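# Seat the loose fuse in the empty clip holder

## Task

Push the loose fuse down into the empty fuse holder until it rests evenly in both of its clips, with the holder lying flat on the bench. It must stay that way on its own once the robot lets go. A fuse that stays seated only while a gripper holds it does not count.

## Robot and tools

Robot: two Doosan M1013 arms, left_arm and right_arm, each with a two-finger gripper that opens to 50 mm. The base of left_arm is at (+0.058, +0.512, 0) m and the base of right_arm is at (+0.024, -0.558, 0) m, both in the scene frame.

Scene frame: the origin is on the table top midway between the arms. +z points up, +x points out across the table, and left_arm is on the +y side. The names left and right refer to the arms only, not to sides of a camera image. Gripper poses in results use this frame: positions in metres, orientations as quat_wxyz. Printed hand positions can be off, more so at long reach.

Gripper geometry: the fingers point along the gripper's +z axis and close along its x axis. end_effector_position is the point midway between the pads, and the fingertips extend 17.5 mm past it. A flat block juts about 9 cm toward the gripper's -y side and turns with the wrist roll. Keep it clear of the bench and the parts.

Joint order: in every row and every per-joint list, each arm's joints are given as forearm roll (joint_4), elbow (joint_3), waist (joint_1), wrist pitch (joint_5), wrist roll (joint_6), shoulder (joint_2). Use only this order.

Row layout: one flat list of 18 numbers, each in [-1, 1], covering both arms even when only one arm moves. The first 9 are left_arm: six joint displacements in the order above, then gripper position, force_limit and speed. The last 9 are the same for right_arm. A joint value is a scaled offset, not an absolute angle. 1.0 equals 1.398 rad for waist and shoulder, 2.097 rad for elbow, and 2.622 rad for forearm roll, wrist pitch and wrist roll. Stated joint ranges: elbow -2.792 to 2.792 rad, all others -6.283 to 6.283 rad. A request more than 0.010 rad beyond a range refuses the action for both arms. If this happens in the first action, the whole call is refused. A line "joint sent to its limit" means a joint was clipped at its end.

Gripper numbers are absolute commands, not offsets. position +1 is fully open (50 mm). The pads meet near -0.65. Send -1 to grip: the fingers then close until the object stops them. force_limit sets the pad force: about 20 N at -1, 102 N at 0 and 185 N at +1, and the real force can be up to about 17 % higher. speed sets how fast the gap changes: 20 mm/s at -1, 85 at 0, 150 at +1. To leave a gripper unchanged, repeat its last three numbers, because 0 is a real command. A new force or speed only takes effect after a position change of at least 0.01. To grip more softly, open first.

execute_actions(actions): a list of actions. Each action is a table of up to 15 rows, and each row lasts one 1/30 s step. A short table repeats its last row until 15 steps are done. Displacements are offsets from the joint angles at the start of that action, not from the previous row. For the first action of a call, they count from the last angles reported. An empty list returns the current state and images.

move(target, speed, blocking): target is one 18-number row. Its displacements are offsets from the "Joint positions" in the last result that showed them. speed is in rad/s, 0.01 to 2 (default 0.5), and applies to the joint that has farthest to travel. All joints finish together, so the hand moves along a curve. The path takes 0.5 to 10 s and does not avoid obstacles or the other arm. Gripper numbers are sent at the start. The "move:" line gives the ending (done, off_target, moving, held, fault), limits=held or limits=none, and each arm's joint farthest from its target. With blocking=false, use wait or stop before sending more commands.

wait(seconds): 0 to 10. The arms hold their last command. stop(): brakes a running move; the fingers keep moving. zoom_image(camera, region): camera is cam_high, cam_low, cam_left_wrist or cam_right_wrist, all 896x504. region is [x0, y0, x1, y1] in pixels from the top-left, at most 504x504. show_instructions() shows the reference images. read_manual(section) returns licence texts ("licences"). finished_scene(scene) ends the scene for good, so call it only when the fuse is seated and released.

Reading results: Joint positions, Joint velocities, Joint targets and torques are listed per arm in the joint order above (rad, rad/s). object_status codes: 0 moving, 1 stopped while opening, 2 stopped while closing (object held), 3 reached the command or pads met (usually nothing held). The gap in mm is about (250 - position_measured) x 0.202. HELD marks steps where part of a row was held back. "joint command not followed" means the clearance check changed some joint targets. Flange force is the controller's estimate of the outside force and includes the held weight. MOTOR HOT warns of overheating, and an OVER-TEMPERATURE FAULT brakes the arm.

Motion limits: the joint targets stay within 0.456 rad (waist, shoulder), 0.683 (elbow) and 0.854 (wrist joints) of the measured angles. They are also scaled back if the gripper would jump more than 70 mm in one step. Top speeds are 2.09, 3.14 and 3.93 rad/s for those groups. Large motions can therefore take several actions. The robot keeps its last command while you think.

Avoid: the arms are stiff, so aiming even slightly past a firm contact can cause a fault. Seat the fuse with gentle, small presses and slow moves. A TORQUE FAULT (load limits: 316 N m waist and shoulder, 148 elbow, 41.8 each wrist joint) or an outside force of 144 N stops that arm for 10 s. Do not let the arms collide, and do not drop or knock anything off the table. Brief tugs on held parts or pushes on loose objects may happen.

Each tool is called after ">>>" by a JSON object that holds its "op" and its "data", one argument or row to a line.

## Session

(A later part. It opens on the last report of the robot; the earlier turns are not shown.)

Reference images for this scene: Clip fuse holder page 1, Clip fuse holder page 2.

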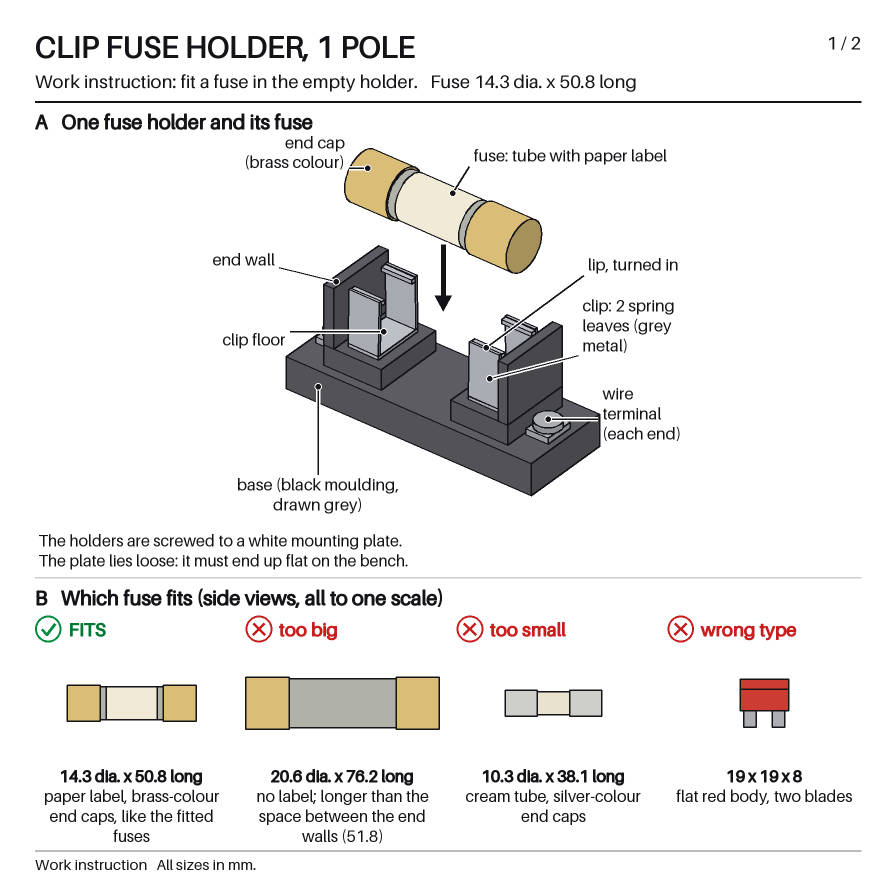

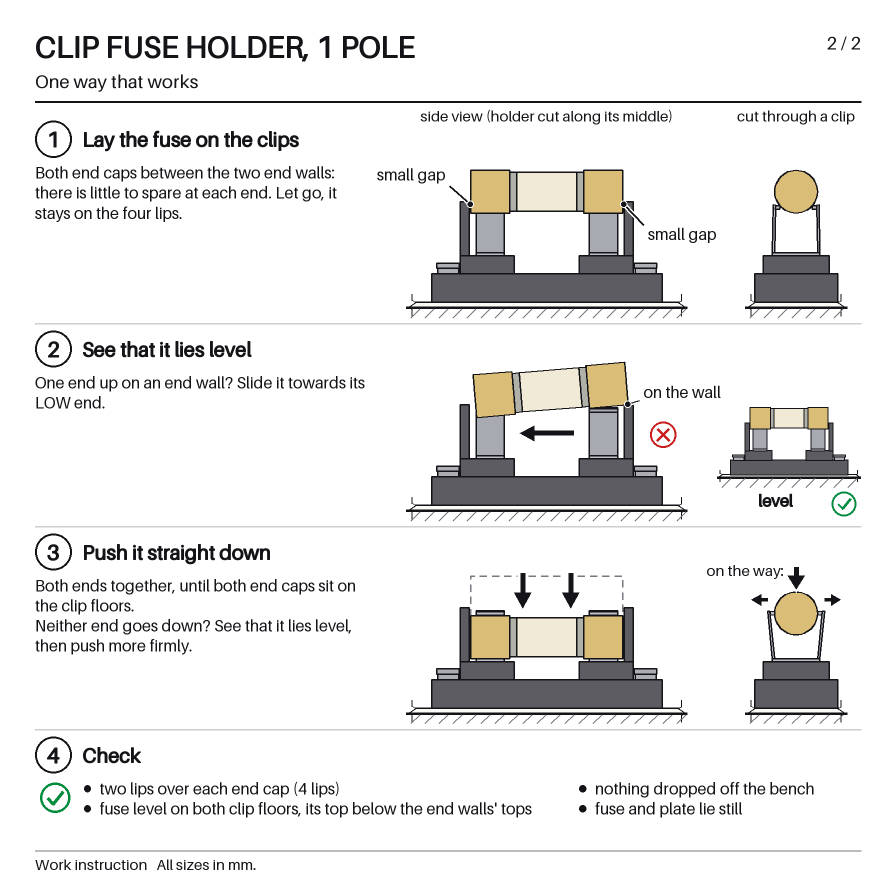

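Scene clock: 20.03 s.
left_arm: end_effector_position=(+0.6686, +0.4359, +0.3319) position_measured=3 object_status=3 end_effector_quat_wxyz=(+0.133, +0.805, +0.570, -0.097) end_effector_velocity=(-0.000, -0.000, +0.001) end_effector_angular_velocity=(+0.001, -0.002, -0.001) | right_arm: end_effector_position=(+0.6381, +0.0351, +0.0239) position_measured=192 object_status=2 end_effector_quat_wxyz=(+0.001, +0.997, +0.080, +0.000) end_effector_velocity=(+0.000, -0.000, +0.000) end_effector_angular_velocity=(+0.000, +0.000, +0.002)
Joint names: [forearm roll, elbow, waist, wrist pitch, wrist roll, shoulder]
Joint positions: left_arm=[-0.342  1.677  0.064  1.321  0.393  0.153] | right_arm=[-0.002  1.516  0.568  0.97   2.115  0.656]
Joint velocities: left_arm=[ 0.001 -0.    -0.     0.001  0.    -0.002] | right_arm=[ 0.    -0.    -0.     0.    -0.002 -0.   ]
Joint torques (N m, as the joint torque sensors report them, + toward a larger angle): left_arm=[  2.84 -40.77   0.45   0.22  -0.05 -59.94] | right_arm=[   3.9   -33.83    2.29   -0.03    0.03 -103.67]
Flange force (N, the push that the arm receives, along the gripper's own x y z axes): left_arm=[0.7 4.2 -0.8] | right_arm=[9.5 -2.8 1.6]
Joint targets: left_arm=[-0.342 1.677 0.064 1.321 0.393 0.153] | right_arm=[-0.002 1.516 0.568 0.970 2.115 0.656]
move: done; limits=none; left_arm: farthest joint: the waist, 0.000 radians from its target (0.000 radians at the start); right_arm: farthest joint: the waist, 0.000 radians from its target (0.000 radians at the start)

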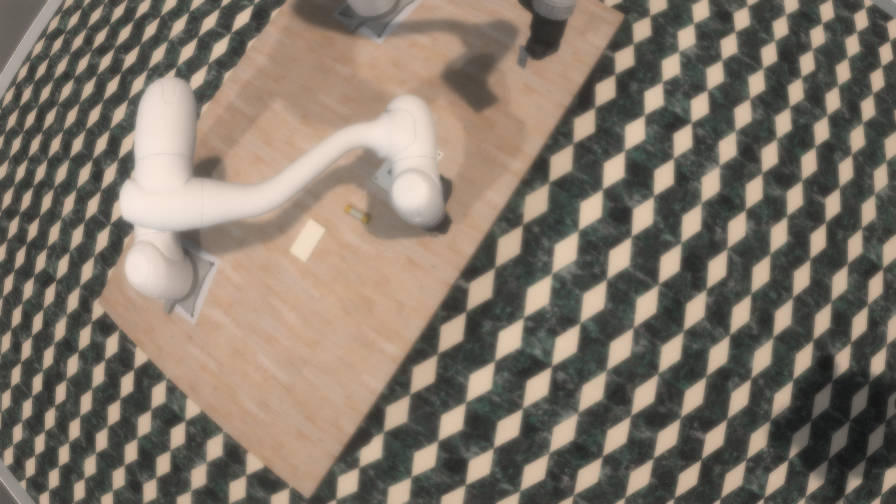

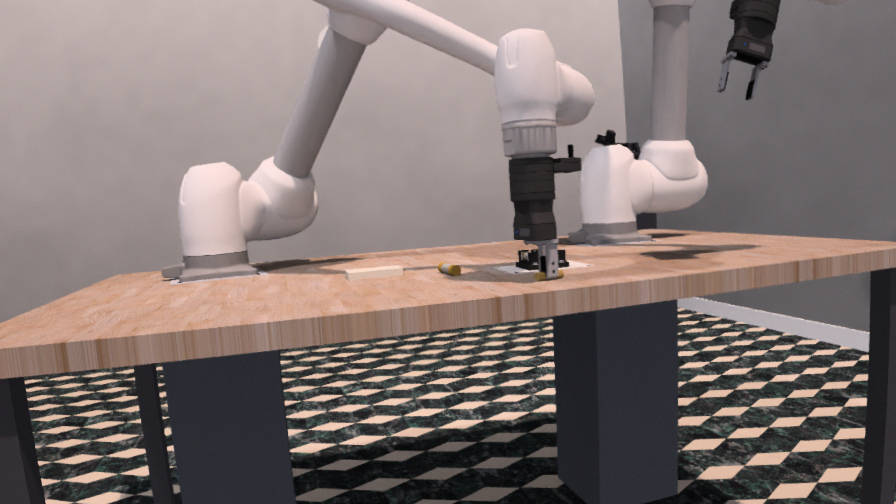

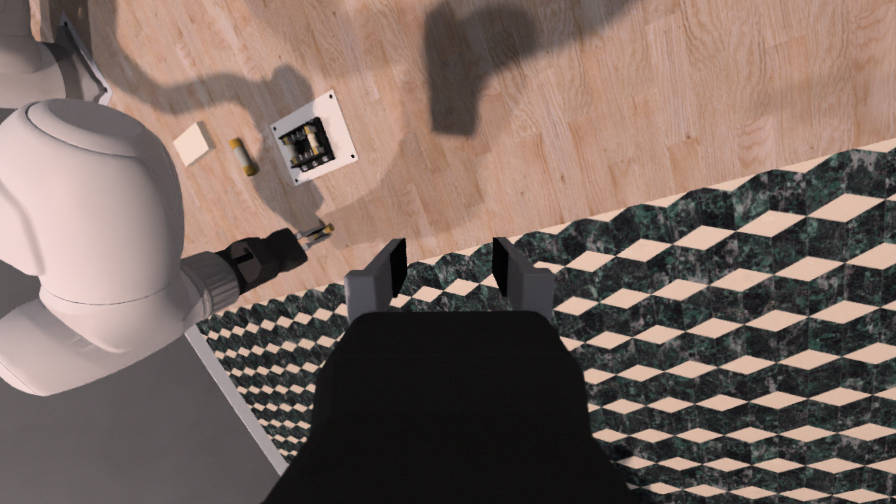

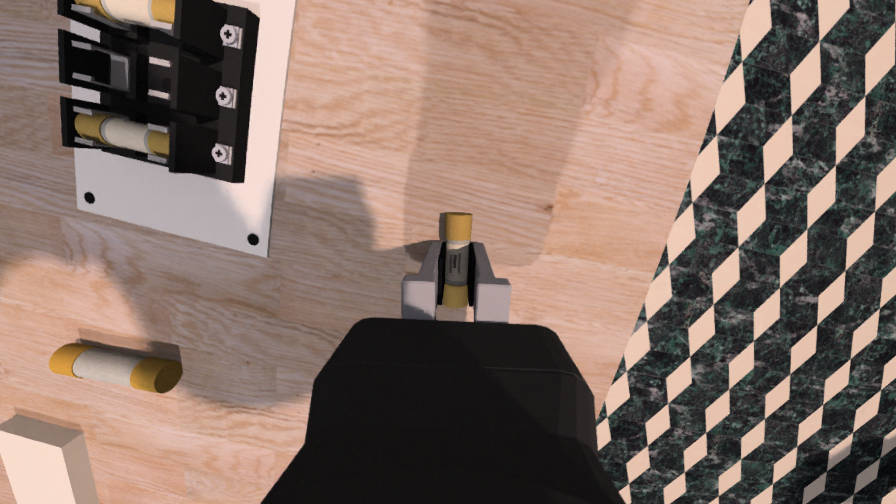

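>>> {"op": "move", "data": {
  "target": [0,0,0,0,0,0,1,0,0, 0,-0.0129,0,0.0248,0,-0.0272,-1,-0.5,-0.5],
  "speed": 0.15
}}

>>> {"op": "move", "data": {
  "target": [0,0,0,0,0,0,1,0,0, 0,0.0251,0.1309,-0.0088,-0.4691,-0.0215,-1,-0.5,-0.5],
  "speed": 0.9
}}

>>> {"op": "zoom_image", "data": {
  "camera": "cam_right_wrist",
  "region": [370, 170, 540, 320]
}}

Scene clock: 25.33 s.
left_arm: end_effector_position=(+0.6686, +0.4359, +0.3319) position_measured=3 object_status=3 end_effector_quat_wxyz=(+0.133, +0.805, +0.570, -0.097) end_effector_velocity=(+0.000, +0.001, +0.001) end_effector_angular_velocity=(+0.001, -0.003, +0.000) | right_arm: end_effector_position=(+0.6386, +0.0355, +0.0685) position_measured=192 object_status=2 end_effector_quat_wxyz=(+0.001, +0.997, +0.080, +0.000) end_effector_velocity=(+0.000, +0.000, +0.001) end_effector_angular_velocity=(+0.001, -0.001, -0.002)
Joint names: [forearm roll, elbow, waist, wrist pitch, wrist roll, shoulder]
Joint positions: left_arm=[-0.342  1.677  0.064  1.321  0.393  0.153] | right_arm=[-0.002  1.489  0.568  1.035  2.115  0.618]
Joint velocities: left_arm=[ 0.001 -0.001  0.001  0.     0.    -0.001] | right_arm=[ 0.    -0.001 -0.    -0.     0.001 -0.001]
Joint torques (N m, as the joint torque sensors report them, + toward a larger angle): left_arm=[  3.19 -41.49   2.03   0.28  -0.6  -59.54] | right_arm=[  3.84 -35.41   3.95  -0.54   0.12 -99.43]
Flange force (N, the push that the arm receives, along the gripper's own x y z axes): left_arm=[-0.8 3.3 1.4] | right_arm=[8.3 0.6 -2.0]
Joint targets: left_arm=[-0.342 1.677 0.064 1.321 0.393 0.153] | right_arm=[-0.002 1.489 0.568 1.035 2.115 0.617]
move: done; limits=none; left_arm: farthest joint: the waist, 0.000 radians from its target (0.000 radians at the start); right_arm: farthest joint: the waist, 0.000 radians from its target (0.000 radians at the start)

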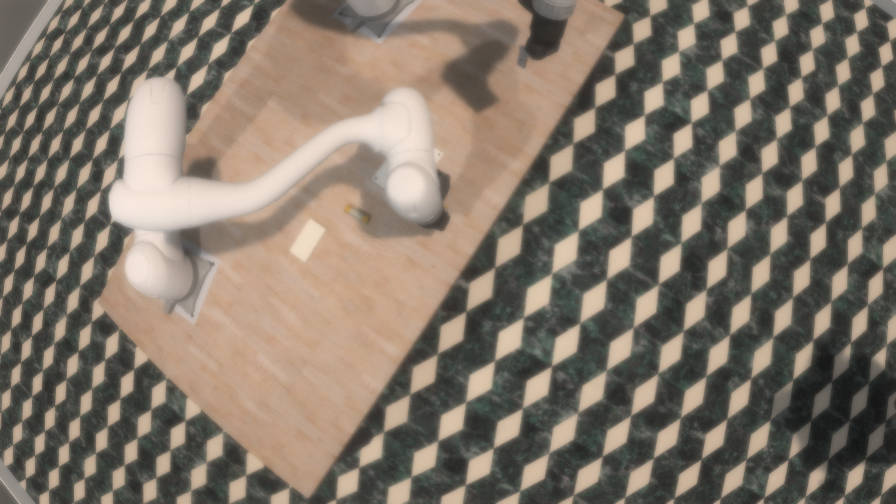

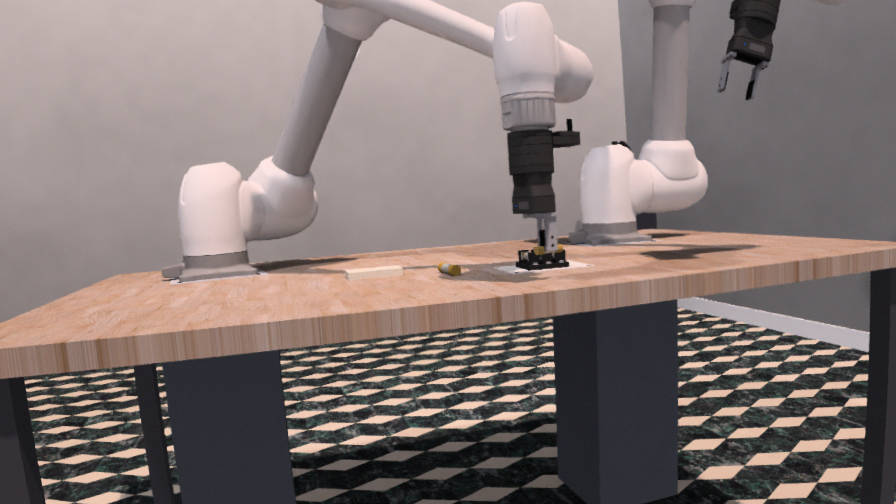

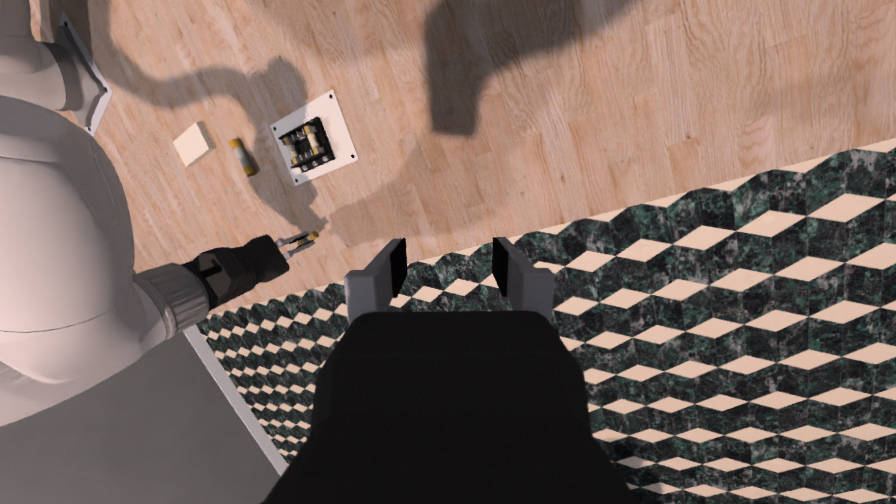

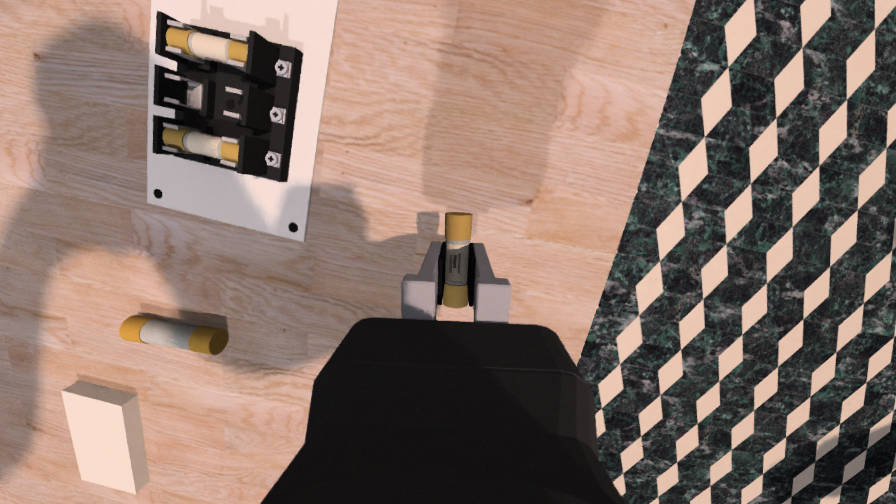

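Scene clock: 27.17 s.
left_arm: end_effector_position=(+0.6686, +0.4359, +0.3319) position_measured=3 object_status=3 end_effector_quat_wxyz=(+0.133, +0.805, +0.570, -0.097) end_effector_velocity=(-0.000, -0.001, +0.000) end_effector_angular_velocity=(-0.001, -0.001, -0.001) | right_arm: end_effector_position=(+0.4900, +0.0969, +0.0683) position_measured=192 object_status=2 end_effector_quat_wxyz=(+0.001, +0.706, +0.708, +0.000) end_effector_velocity=(-0.001, -0.000, -0.000) end_effector_angular_velocity=(-0.001, +0.000, +0.001)
Joint names: [forearm roll, elbow, waist, wrist pitch, wrist roll, shoulder]
Joint positions: left_arm=[-0.342  1.677  0.064  1.321  0.393  0.153] | right_arm=[-0.002  1.542  0.751  1.012  0.885  0.587]
Joint velocities: left_arm=[-0.001  0.    -0.001 -0.001  0.001 -0.001] | right_arm=[-0.     0.001  0.001 -0.    -0.    -0.   ]
Joint torques (N m, as the joint torque sensors report them, + toward a larger angle): left_arm=[  3.11 -41.26   2.79   0.12  -0.3  -59.45] | right_arm=[  3.73 -35.12  -0.39  -0.22  -0.08 -96.57]
Flange force (N, the push that the arm receives, along the gripper's own x y z axes): left_arm=[-2.5 4.6 1.5] | right_arm=[5.2 3.0 -0.7]
Joint targets: left_arm=[-0.342 1.677 0.064 1.321 0.393 0.153] | right_arm=[-0.002 1.542 0.751 1.012 0.885 0.587]
move: done; limits=none; left_arm: farthest joint: the waist, 0.000 radians from its target (0.000 radians at the start); right_arm: farthest joint: the waist, 0.000 radians from its target (0.183 radians at the start)

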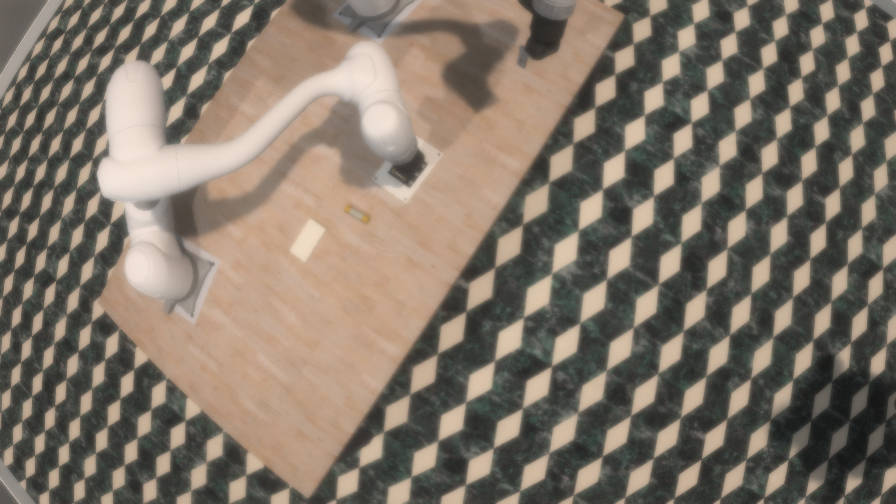

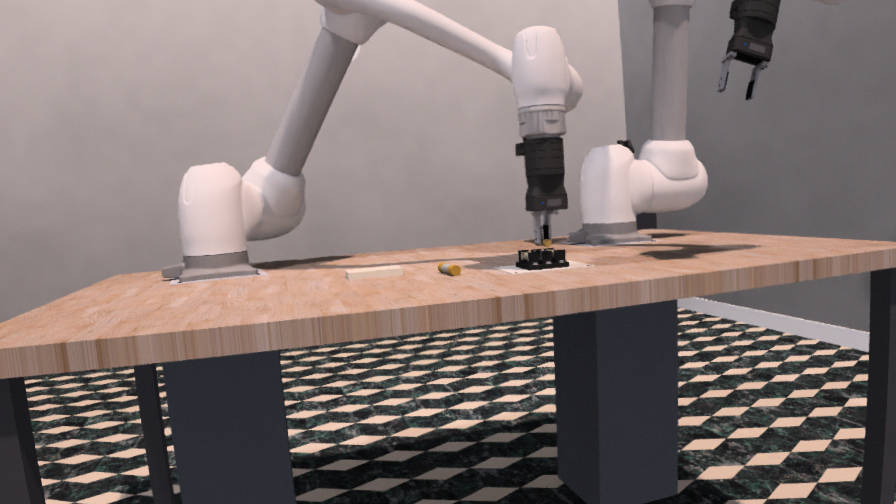

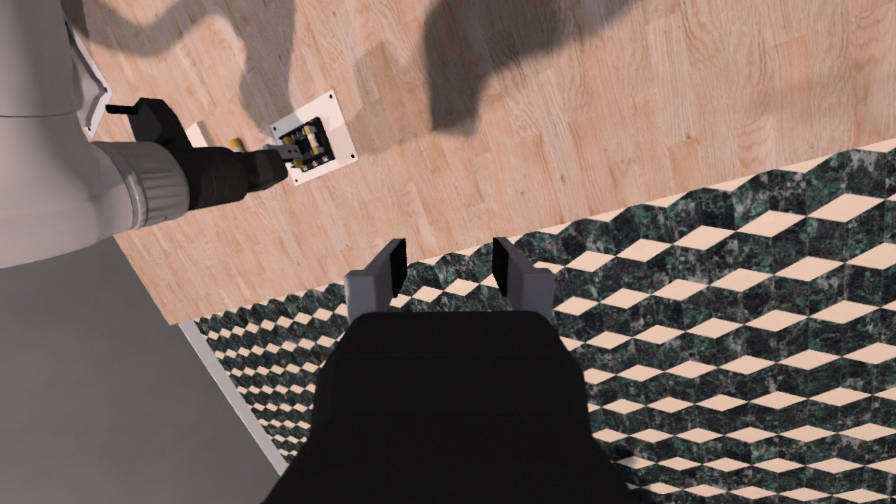

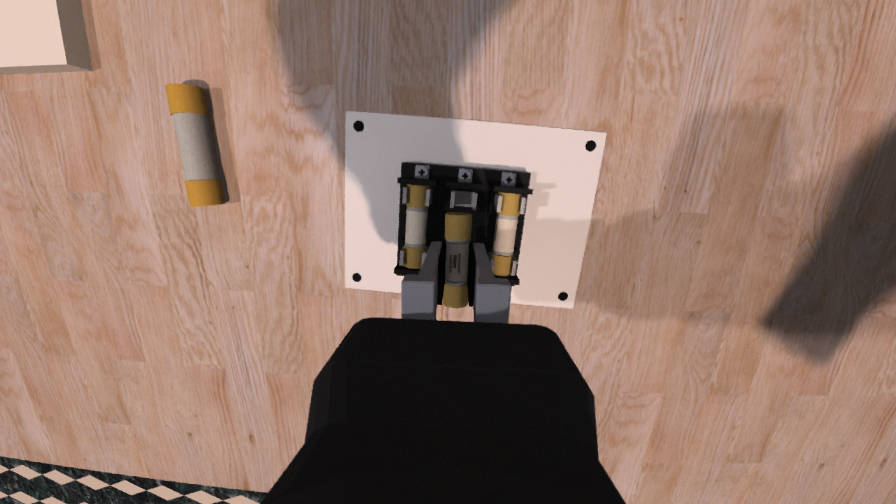

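Region (370, 170, 540, 320) of cam_right_wrist's 896x504 image, scaled by 2.965, with more detail than that image has; it fills the top 445 rows of this view, and the rest is white.

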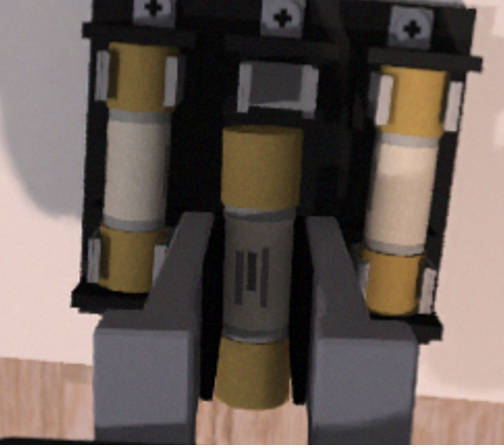

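>>> {"op": "move", "data": {
  "target": [0,0,0,0,0,0,1,0,0, 0,0.0111,0.0094,-0.007,0.0249,-0.0035,-1,-0.5,-0.5],
  "speed": 0.08
}}

>>> {"op": "zoom_image", "data": {
  "camera": "cam_right_wrist",
  "region": [370, 170, 540, 320]
}}

>>> {"op": "zoom_image", "data": {
  "camera": "cam_low",
  "region": [505, 225, 585, 280]
}}

Scene clock: 33.37 s.
left_arm: end_effector_position=(+0.6686, +0.4359, +0.3319) position_measured=3 object_status=3 end_effector_quat_wxyz=(+0.133, +0.805, +0.570, -0.097) end_effector_velocity=(-0.001, +0.000, -0.001) end_effector_angular_velocity=(+0.001, +0.003, -0.000) | right_arm: end_effector_position=(+0.4763, +0.0983, +0.0613) position_measured=192 object_status=2 end_effector_quat_wxyz=(+0.001, +0.725, +0.689, +0.000) end_effector_velocity=(-0.000, +0.000, +0.000) end_effector_angular_velocity=(-0.000, -0.000, +0.001)
Joint names: [forearm roll, elbow, waist, wrist pitch, wrist roll, shoulder]
Joint positions: left_arm=[-0.342  1.677  0.064  1.321  0.393  0.153] | right_arm=[-0.002  1.565  0.764  0.994  0.95   0.583]
Joint velocities: left_arm=[ 0.001  0.002 -0.    -0.    -0.     0.001] | right_arm=[-0. -0.  0.  0. -0.  0.]
Joint torques (N m, as the joint torque sensors report them, + toward a larger angle): left_arm=[  3.03 -41.28  -0.03   0.04  -0.3  -59.37] | right_arm=[  3.77 -34.1    2.25   0.02   0.14 -94.99]
Flange force (N, the push that the arm receives, along the gripper's own x y z axes): left_arm=[1.5 2.9 -0.2] | right_arm=[3.5 5.6 -1.5]
Joint targets: left_arm=[-0.342 1.677 0.064 1.321 0.393 0.153] | right_arm=[-0.002 1.565 0.764 0.994 0.950 0.583]
move: done; limits=none; left_arm: farthest joint: the waist, 0.000 radians from its target (0.000 radians at the start); right_arm: farthest joint: the waist, 0.000 radians from its target (0.013 radians at the start)

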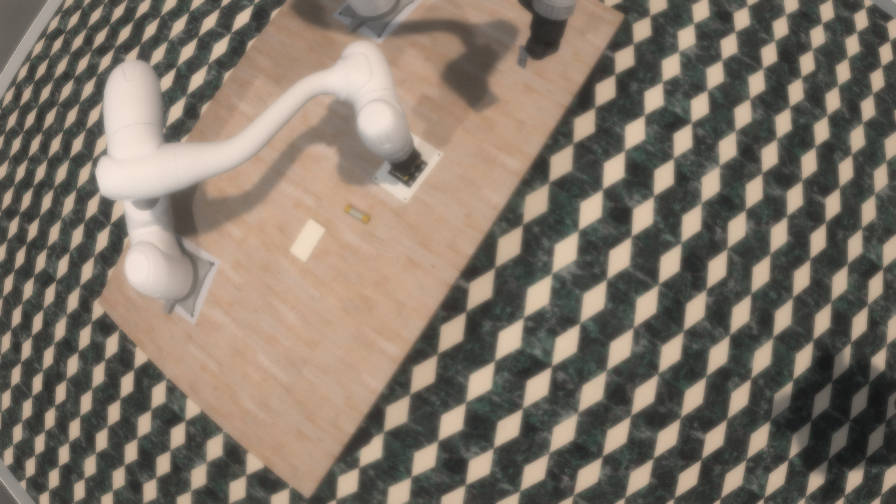

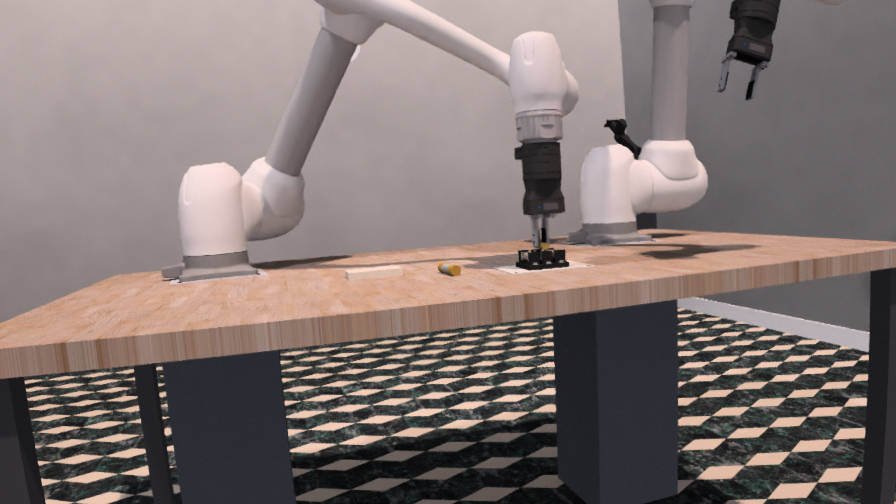

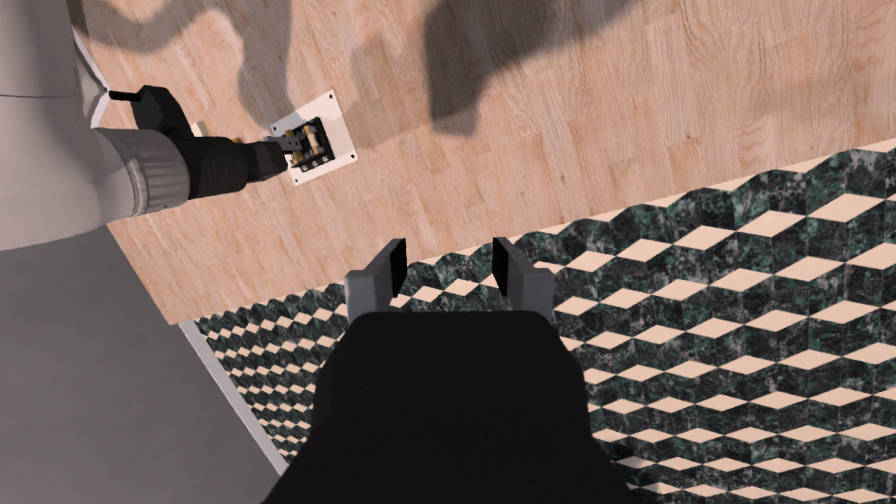

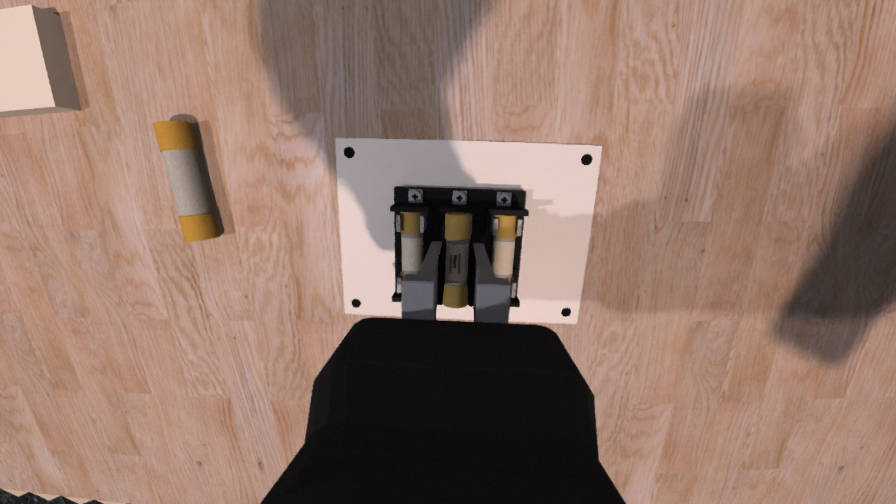

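Region (370, 170, 540, 320) of cam_right_wrist's 896x504 image, scaled by 2.965, with more detail than that image has; it fills the top 445 rows of this view, and the rest is white.

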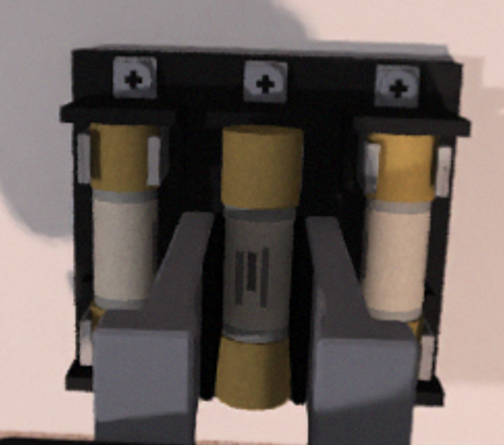

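Region (505, 225, 585, 280) of cam_low's 896x504 image, scaled by 6.300, with more detail than that image has; it fills the top 346 rows of this view, and the rest is white.

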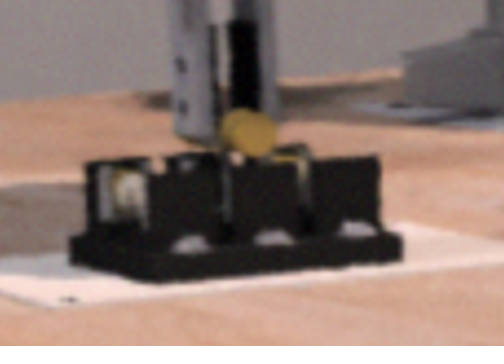

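>>> {"op": "move", "data": {
  "target": [0,0,0,0,0,0,1,0,0,0,0.00063,-0.00054,-0.00208,-0.0003,0.00296,-1,-0.5,-0.5],
  "speed": 0.01
}}

>>> {"op": "zoom_image", "data": {
  "camera": "cam_right_wrist",
  "region": [370,170,540,320]
}}

Scene clock: 47.50 s.
left_arm: end_effector_position=(+0.6686, +0.4359, +0.3319) position_measured=3 object_status=3 end_effector_quat_wxyz=(+0.133, +0.805, +0.570, -0.097) end_effector_velocity=(+0.001, -0.000, +0.000) end_effector_angular_velocity=(-0.000, -0.001, +0.001) | right_arm: end_effector_position=(+0.4772, +0.0984, +0.0574) position_measured=192 object_status=2 end_effector_quat_wxyz=(+0.001, +0.725, +0.689, +0.000) end_effector_velocity=(-0.001, +0.000, -0.000) end_effector_angular_velocity=(-0.001, +0.000, +0.000)
Joint names: [forearm roll, elbow, waist, wrist pitch, wrist roll, shoulder]
Joint positions: left_arm=[-0.342  1.677  0.064  1.321  0.393  0.153] | right_arm=[-0.002  1.566  0.764  0.988  0.949  0.587]
Joint velocities: left_arm=[-0.    -0.001  0.    -0.001 -0.     0.   ] | right_arm=[-0.     0.     0.001 -0.     0.001  0.   ]
Joint torques (N m, as the joint torque sensors report them, + toward a larger angle): left_arm=[  2.89 -40.27   1.73   0.09  -0.24 -59.19] | right_arm=[  3.02 -26.27   0.59  -1.49   0.26 -77.21]
Flange force (N, the push that the arm receives, along the gripper's own x y z axes): left_arm=[-1.1 5.3 -1.0] | right_arm=[0.6 1.5 -24.4]
Joint targets: left_arm=[-0.342 1.677 0.064 1.321 0.393 0.153] | right_arm=[-0.002 1.566 0.764 0.988 0.949 0.587]
move: done; limits=none; left_arm: farthest joint: the waist, 0.000 radians from its target (0.000 radians at the start); right_arm: farthest joint: the waist, 0.000 radians from its target (0.001 radians at the start)

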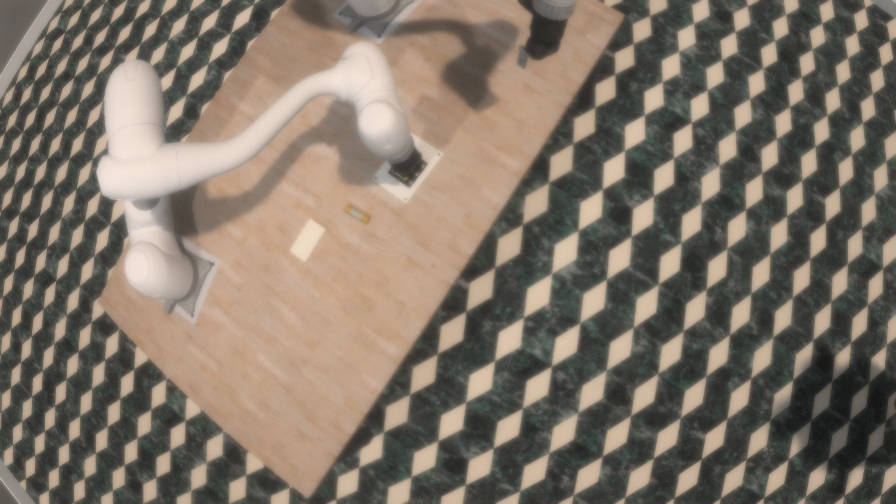

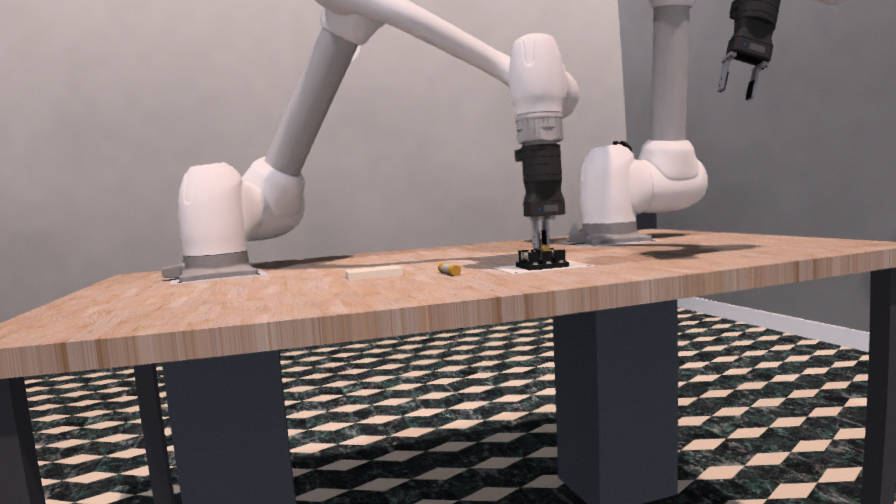

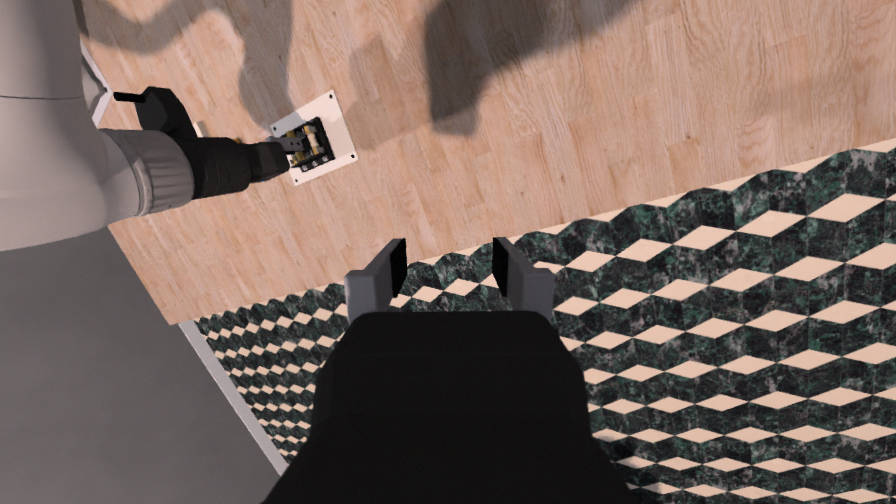

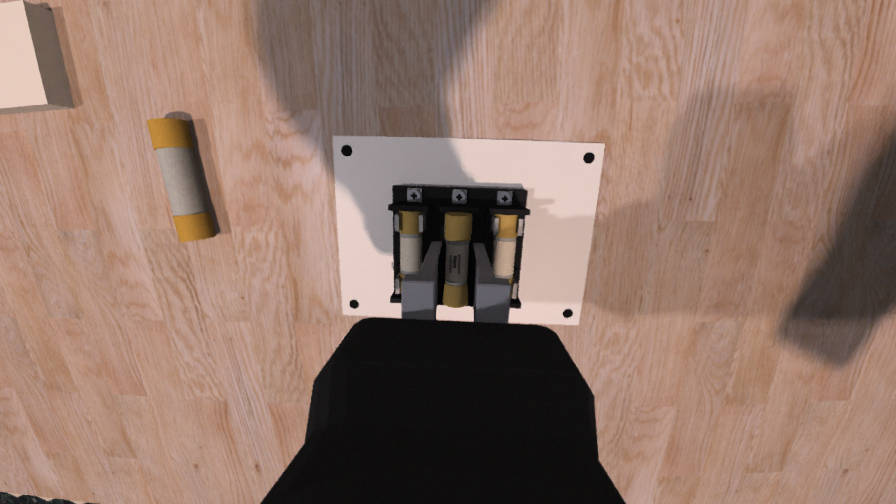

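Region (370, 170, 540, 320) of cam_right_wrist's 896x504 image, scaled by 2.965, with more detail than that image has; it fills the top 445 rows of this view, and the rest is white.

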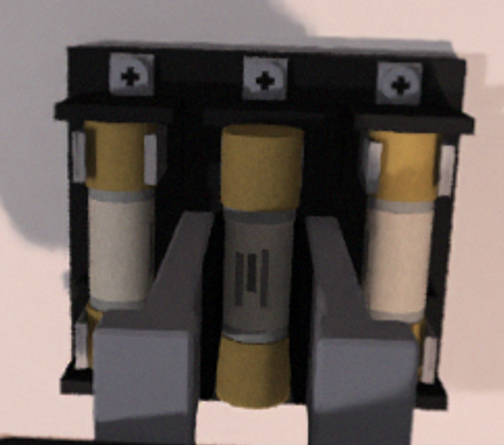

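>>> {"op": "move", "data": {
  "target": [0,0,0,0,0,0,1,0,0,0,0,0,0,0,0,-0.2,-0.5,-1]
}}

>>> {"op": "zoom_image", "data": {
  "camera": "cam_right_wrist",
  "region": [370,170,540,320]
}}

>>> {"op": "zoom_image", "data": {
  "camera": "cam_low",
  "region": [505,225,585,280]
}}

>>> {"op": "zoom_image", "data": {
  "camera": "cam_left_wrist",
  "region": [260,100,360,190]
}}

Scene clock: 50.77 s.
left_arm: end_effector_position=(+0.6686, +0.4359, +0.3319) position_measured=3 object_status=3 end_effector_quat_wxyz=(+0.133, +0.805, +0.570, -0.097) end_effector_velocity=(+0.001, +0.000, -0.000) end_effector_angular_velocity=(+0.000, +0.000, +0.000) | right_arm: end_effector_position=(+0.4771, +0.0984, +0.0574) position_measured=182 object_status=3 end_effector_quat_wxyz=(+0.001, +0.725, +0.689, +0.000) end_effector_velocity=(+0.000, +0.001, +0.001) end_effector_angular_velocity=(+0.001, -0.001, -0.000)
Joint names: [forearm roll, elbow, waist, wrist pitch, wrist roll, shoulder]
Joint positions: left_arm=[-0.342  1.677  0.064  1.321  0.393  0.153] | right_arm=[-0.002  1.566  0.764  0.988  0.949  0.587]
Joint velocities: left_arm=[ 0.    -0.001  0.    -0.     0.     0.001] | right_arm=[-0.    -0.001  0.001  0.     0.001 -0.   ]
Joint torques (N m, as the joint torque sensors report them, + toward a larger angle): left_arm=[  2.81 -41.38  -1.19   0.07  -0.3  -60.43] | right_arm=[  3.96 -33.87   1.55   0.13   0.23 -96.18]
Flange force (N, the push that the arm receives, along the gripper's own x y z axes): left_arm=[4.0 3.8 -0.5] | right_arm=[5.2 6.0 -0.7]
Joint targets: left_arm=[-0.342 1.677 0.064 1.321 0.393 0.153] | right_arm=[-0.002 1.566 0.764 0.988 0.949 0.587]
move: done; limits=none; left_arm: farthest joint: the waist, 0.000 radians from its target (0.000 radians at the start); right_arm: farthest joint: the waist, 0.000 radians from its target (0.000 radians at the start)

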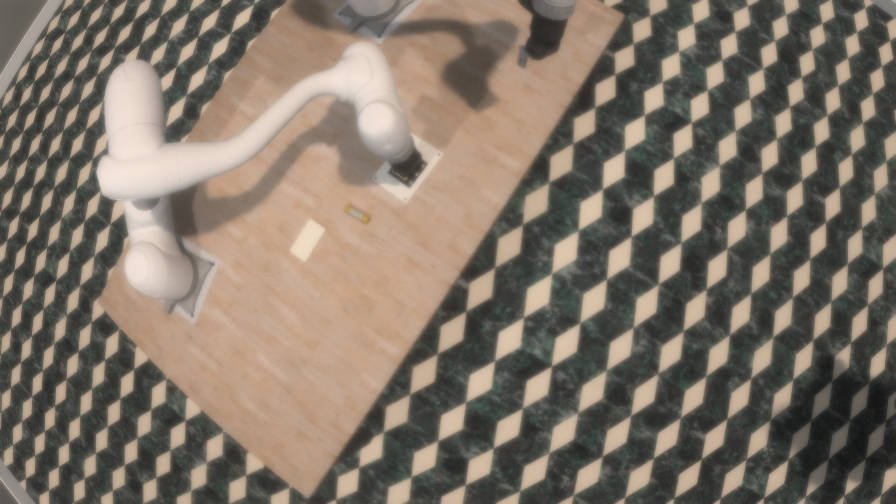

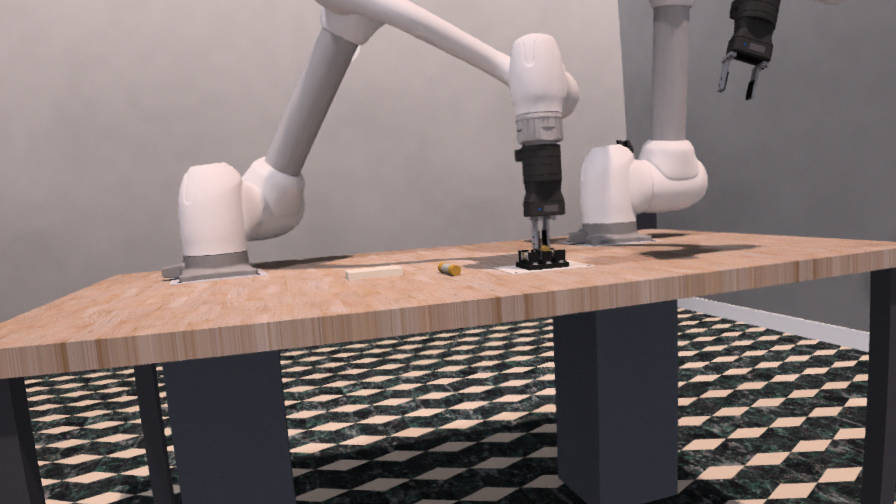

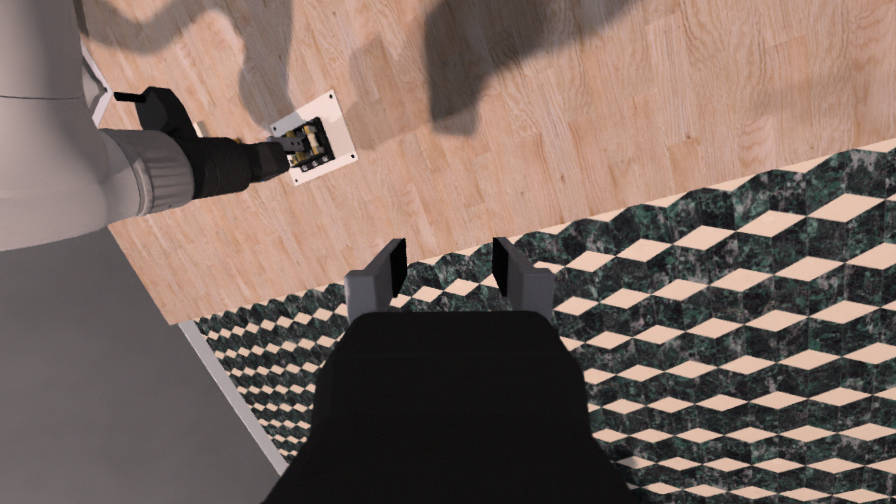

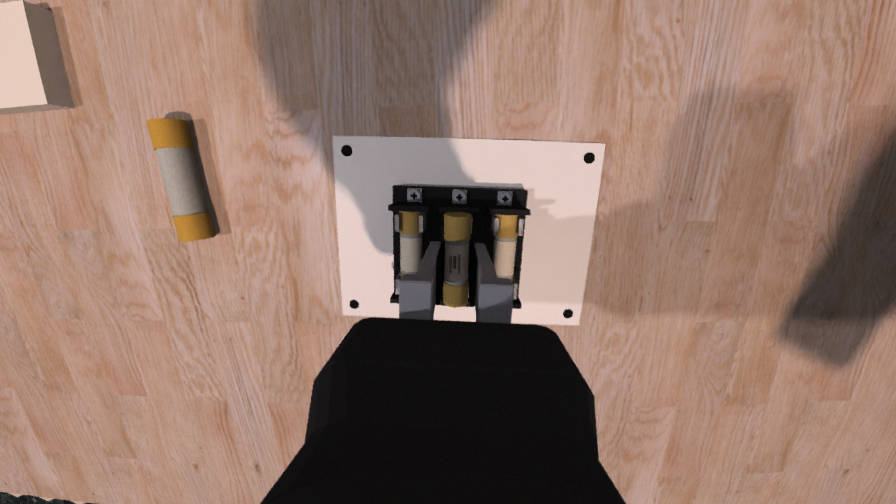

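Region (370, 170, 540, 320) of cam_right_wrist's 896x504 image, scaled by 2.965, with more detail than that image has; it fills the top 445 rows of this view, and the rest is white.

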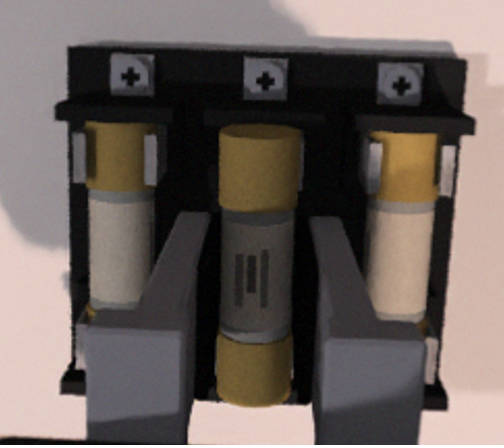

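Region (505, 225, 585, 280) of cam_low's 896x504 image, scaled by 6.300, with more detail than that image has; it fills the top 346 rows of this view, and the rest is white.

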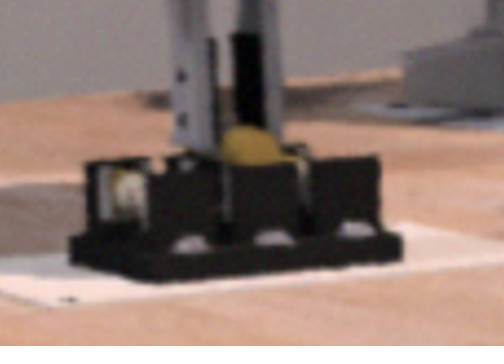

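Region (260, 100, 360, 190) of cam_left_wrist's 896x504 image, scaled by 5.040, with more detail than that image has; it fills the top 454 rows of this view, and the rest is white.

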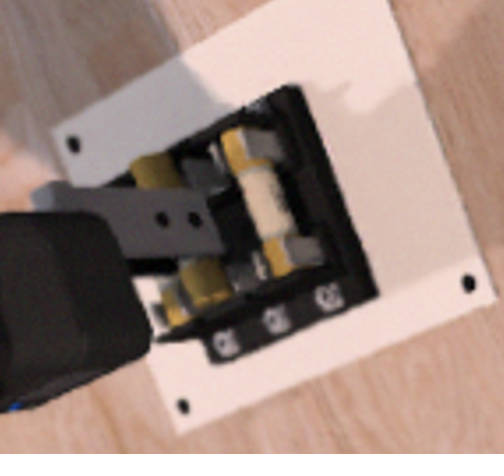

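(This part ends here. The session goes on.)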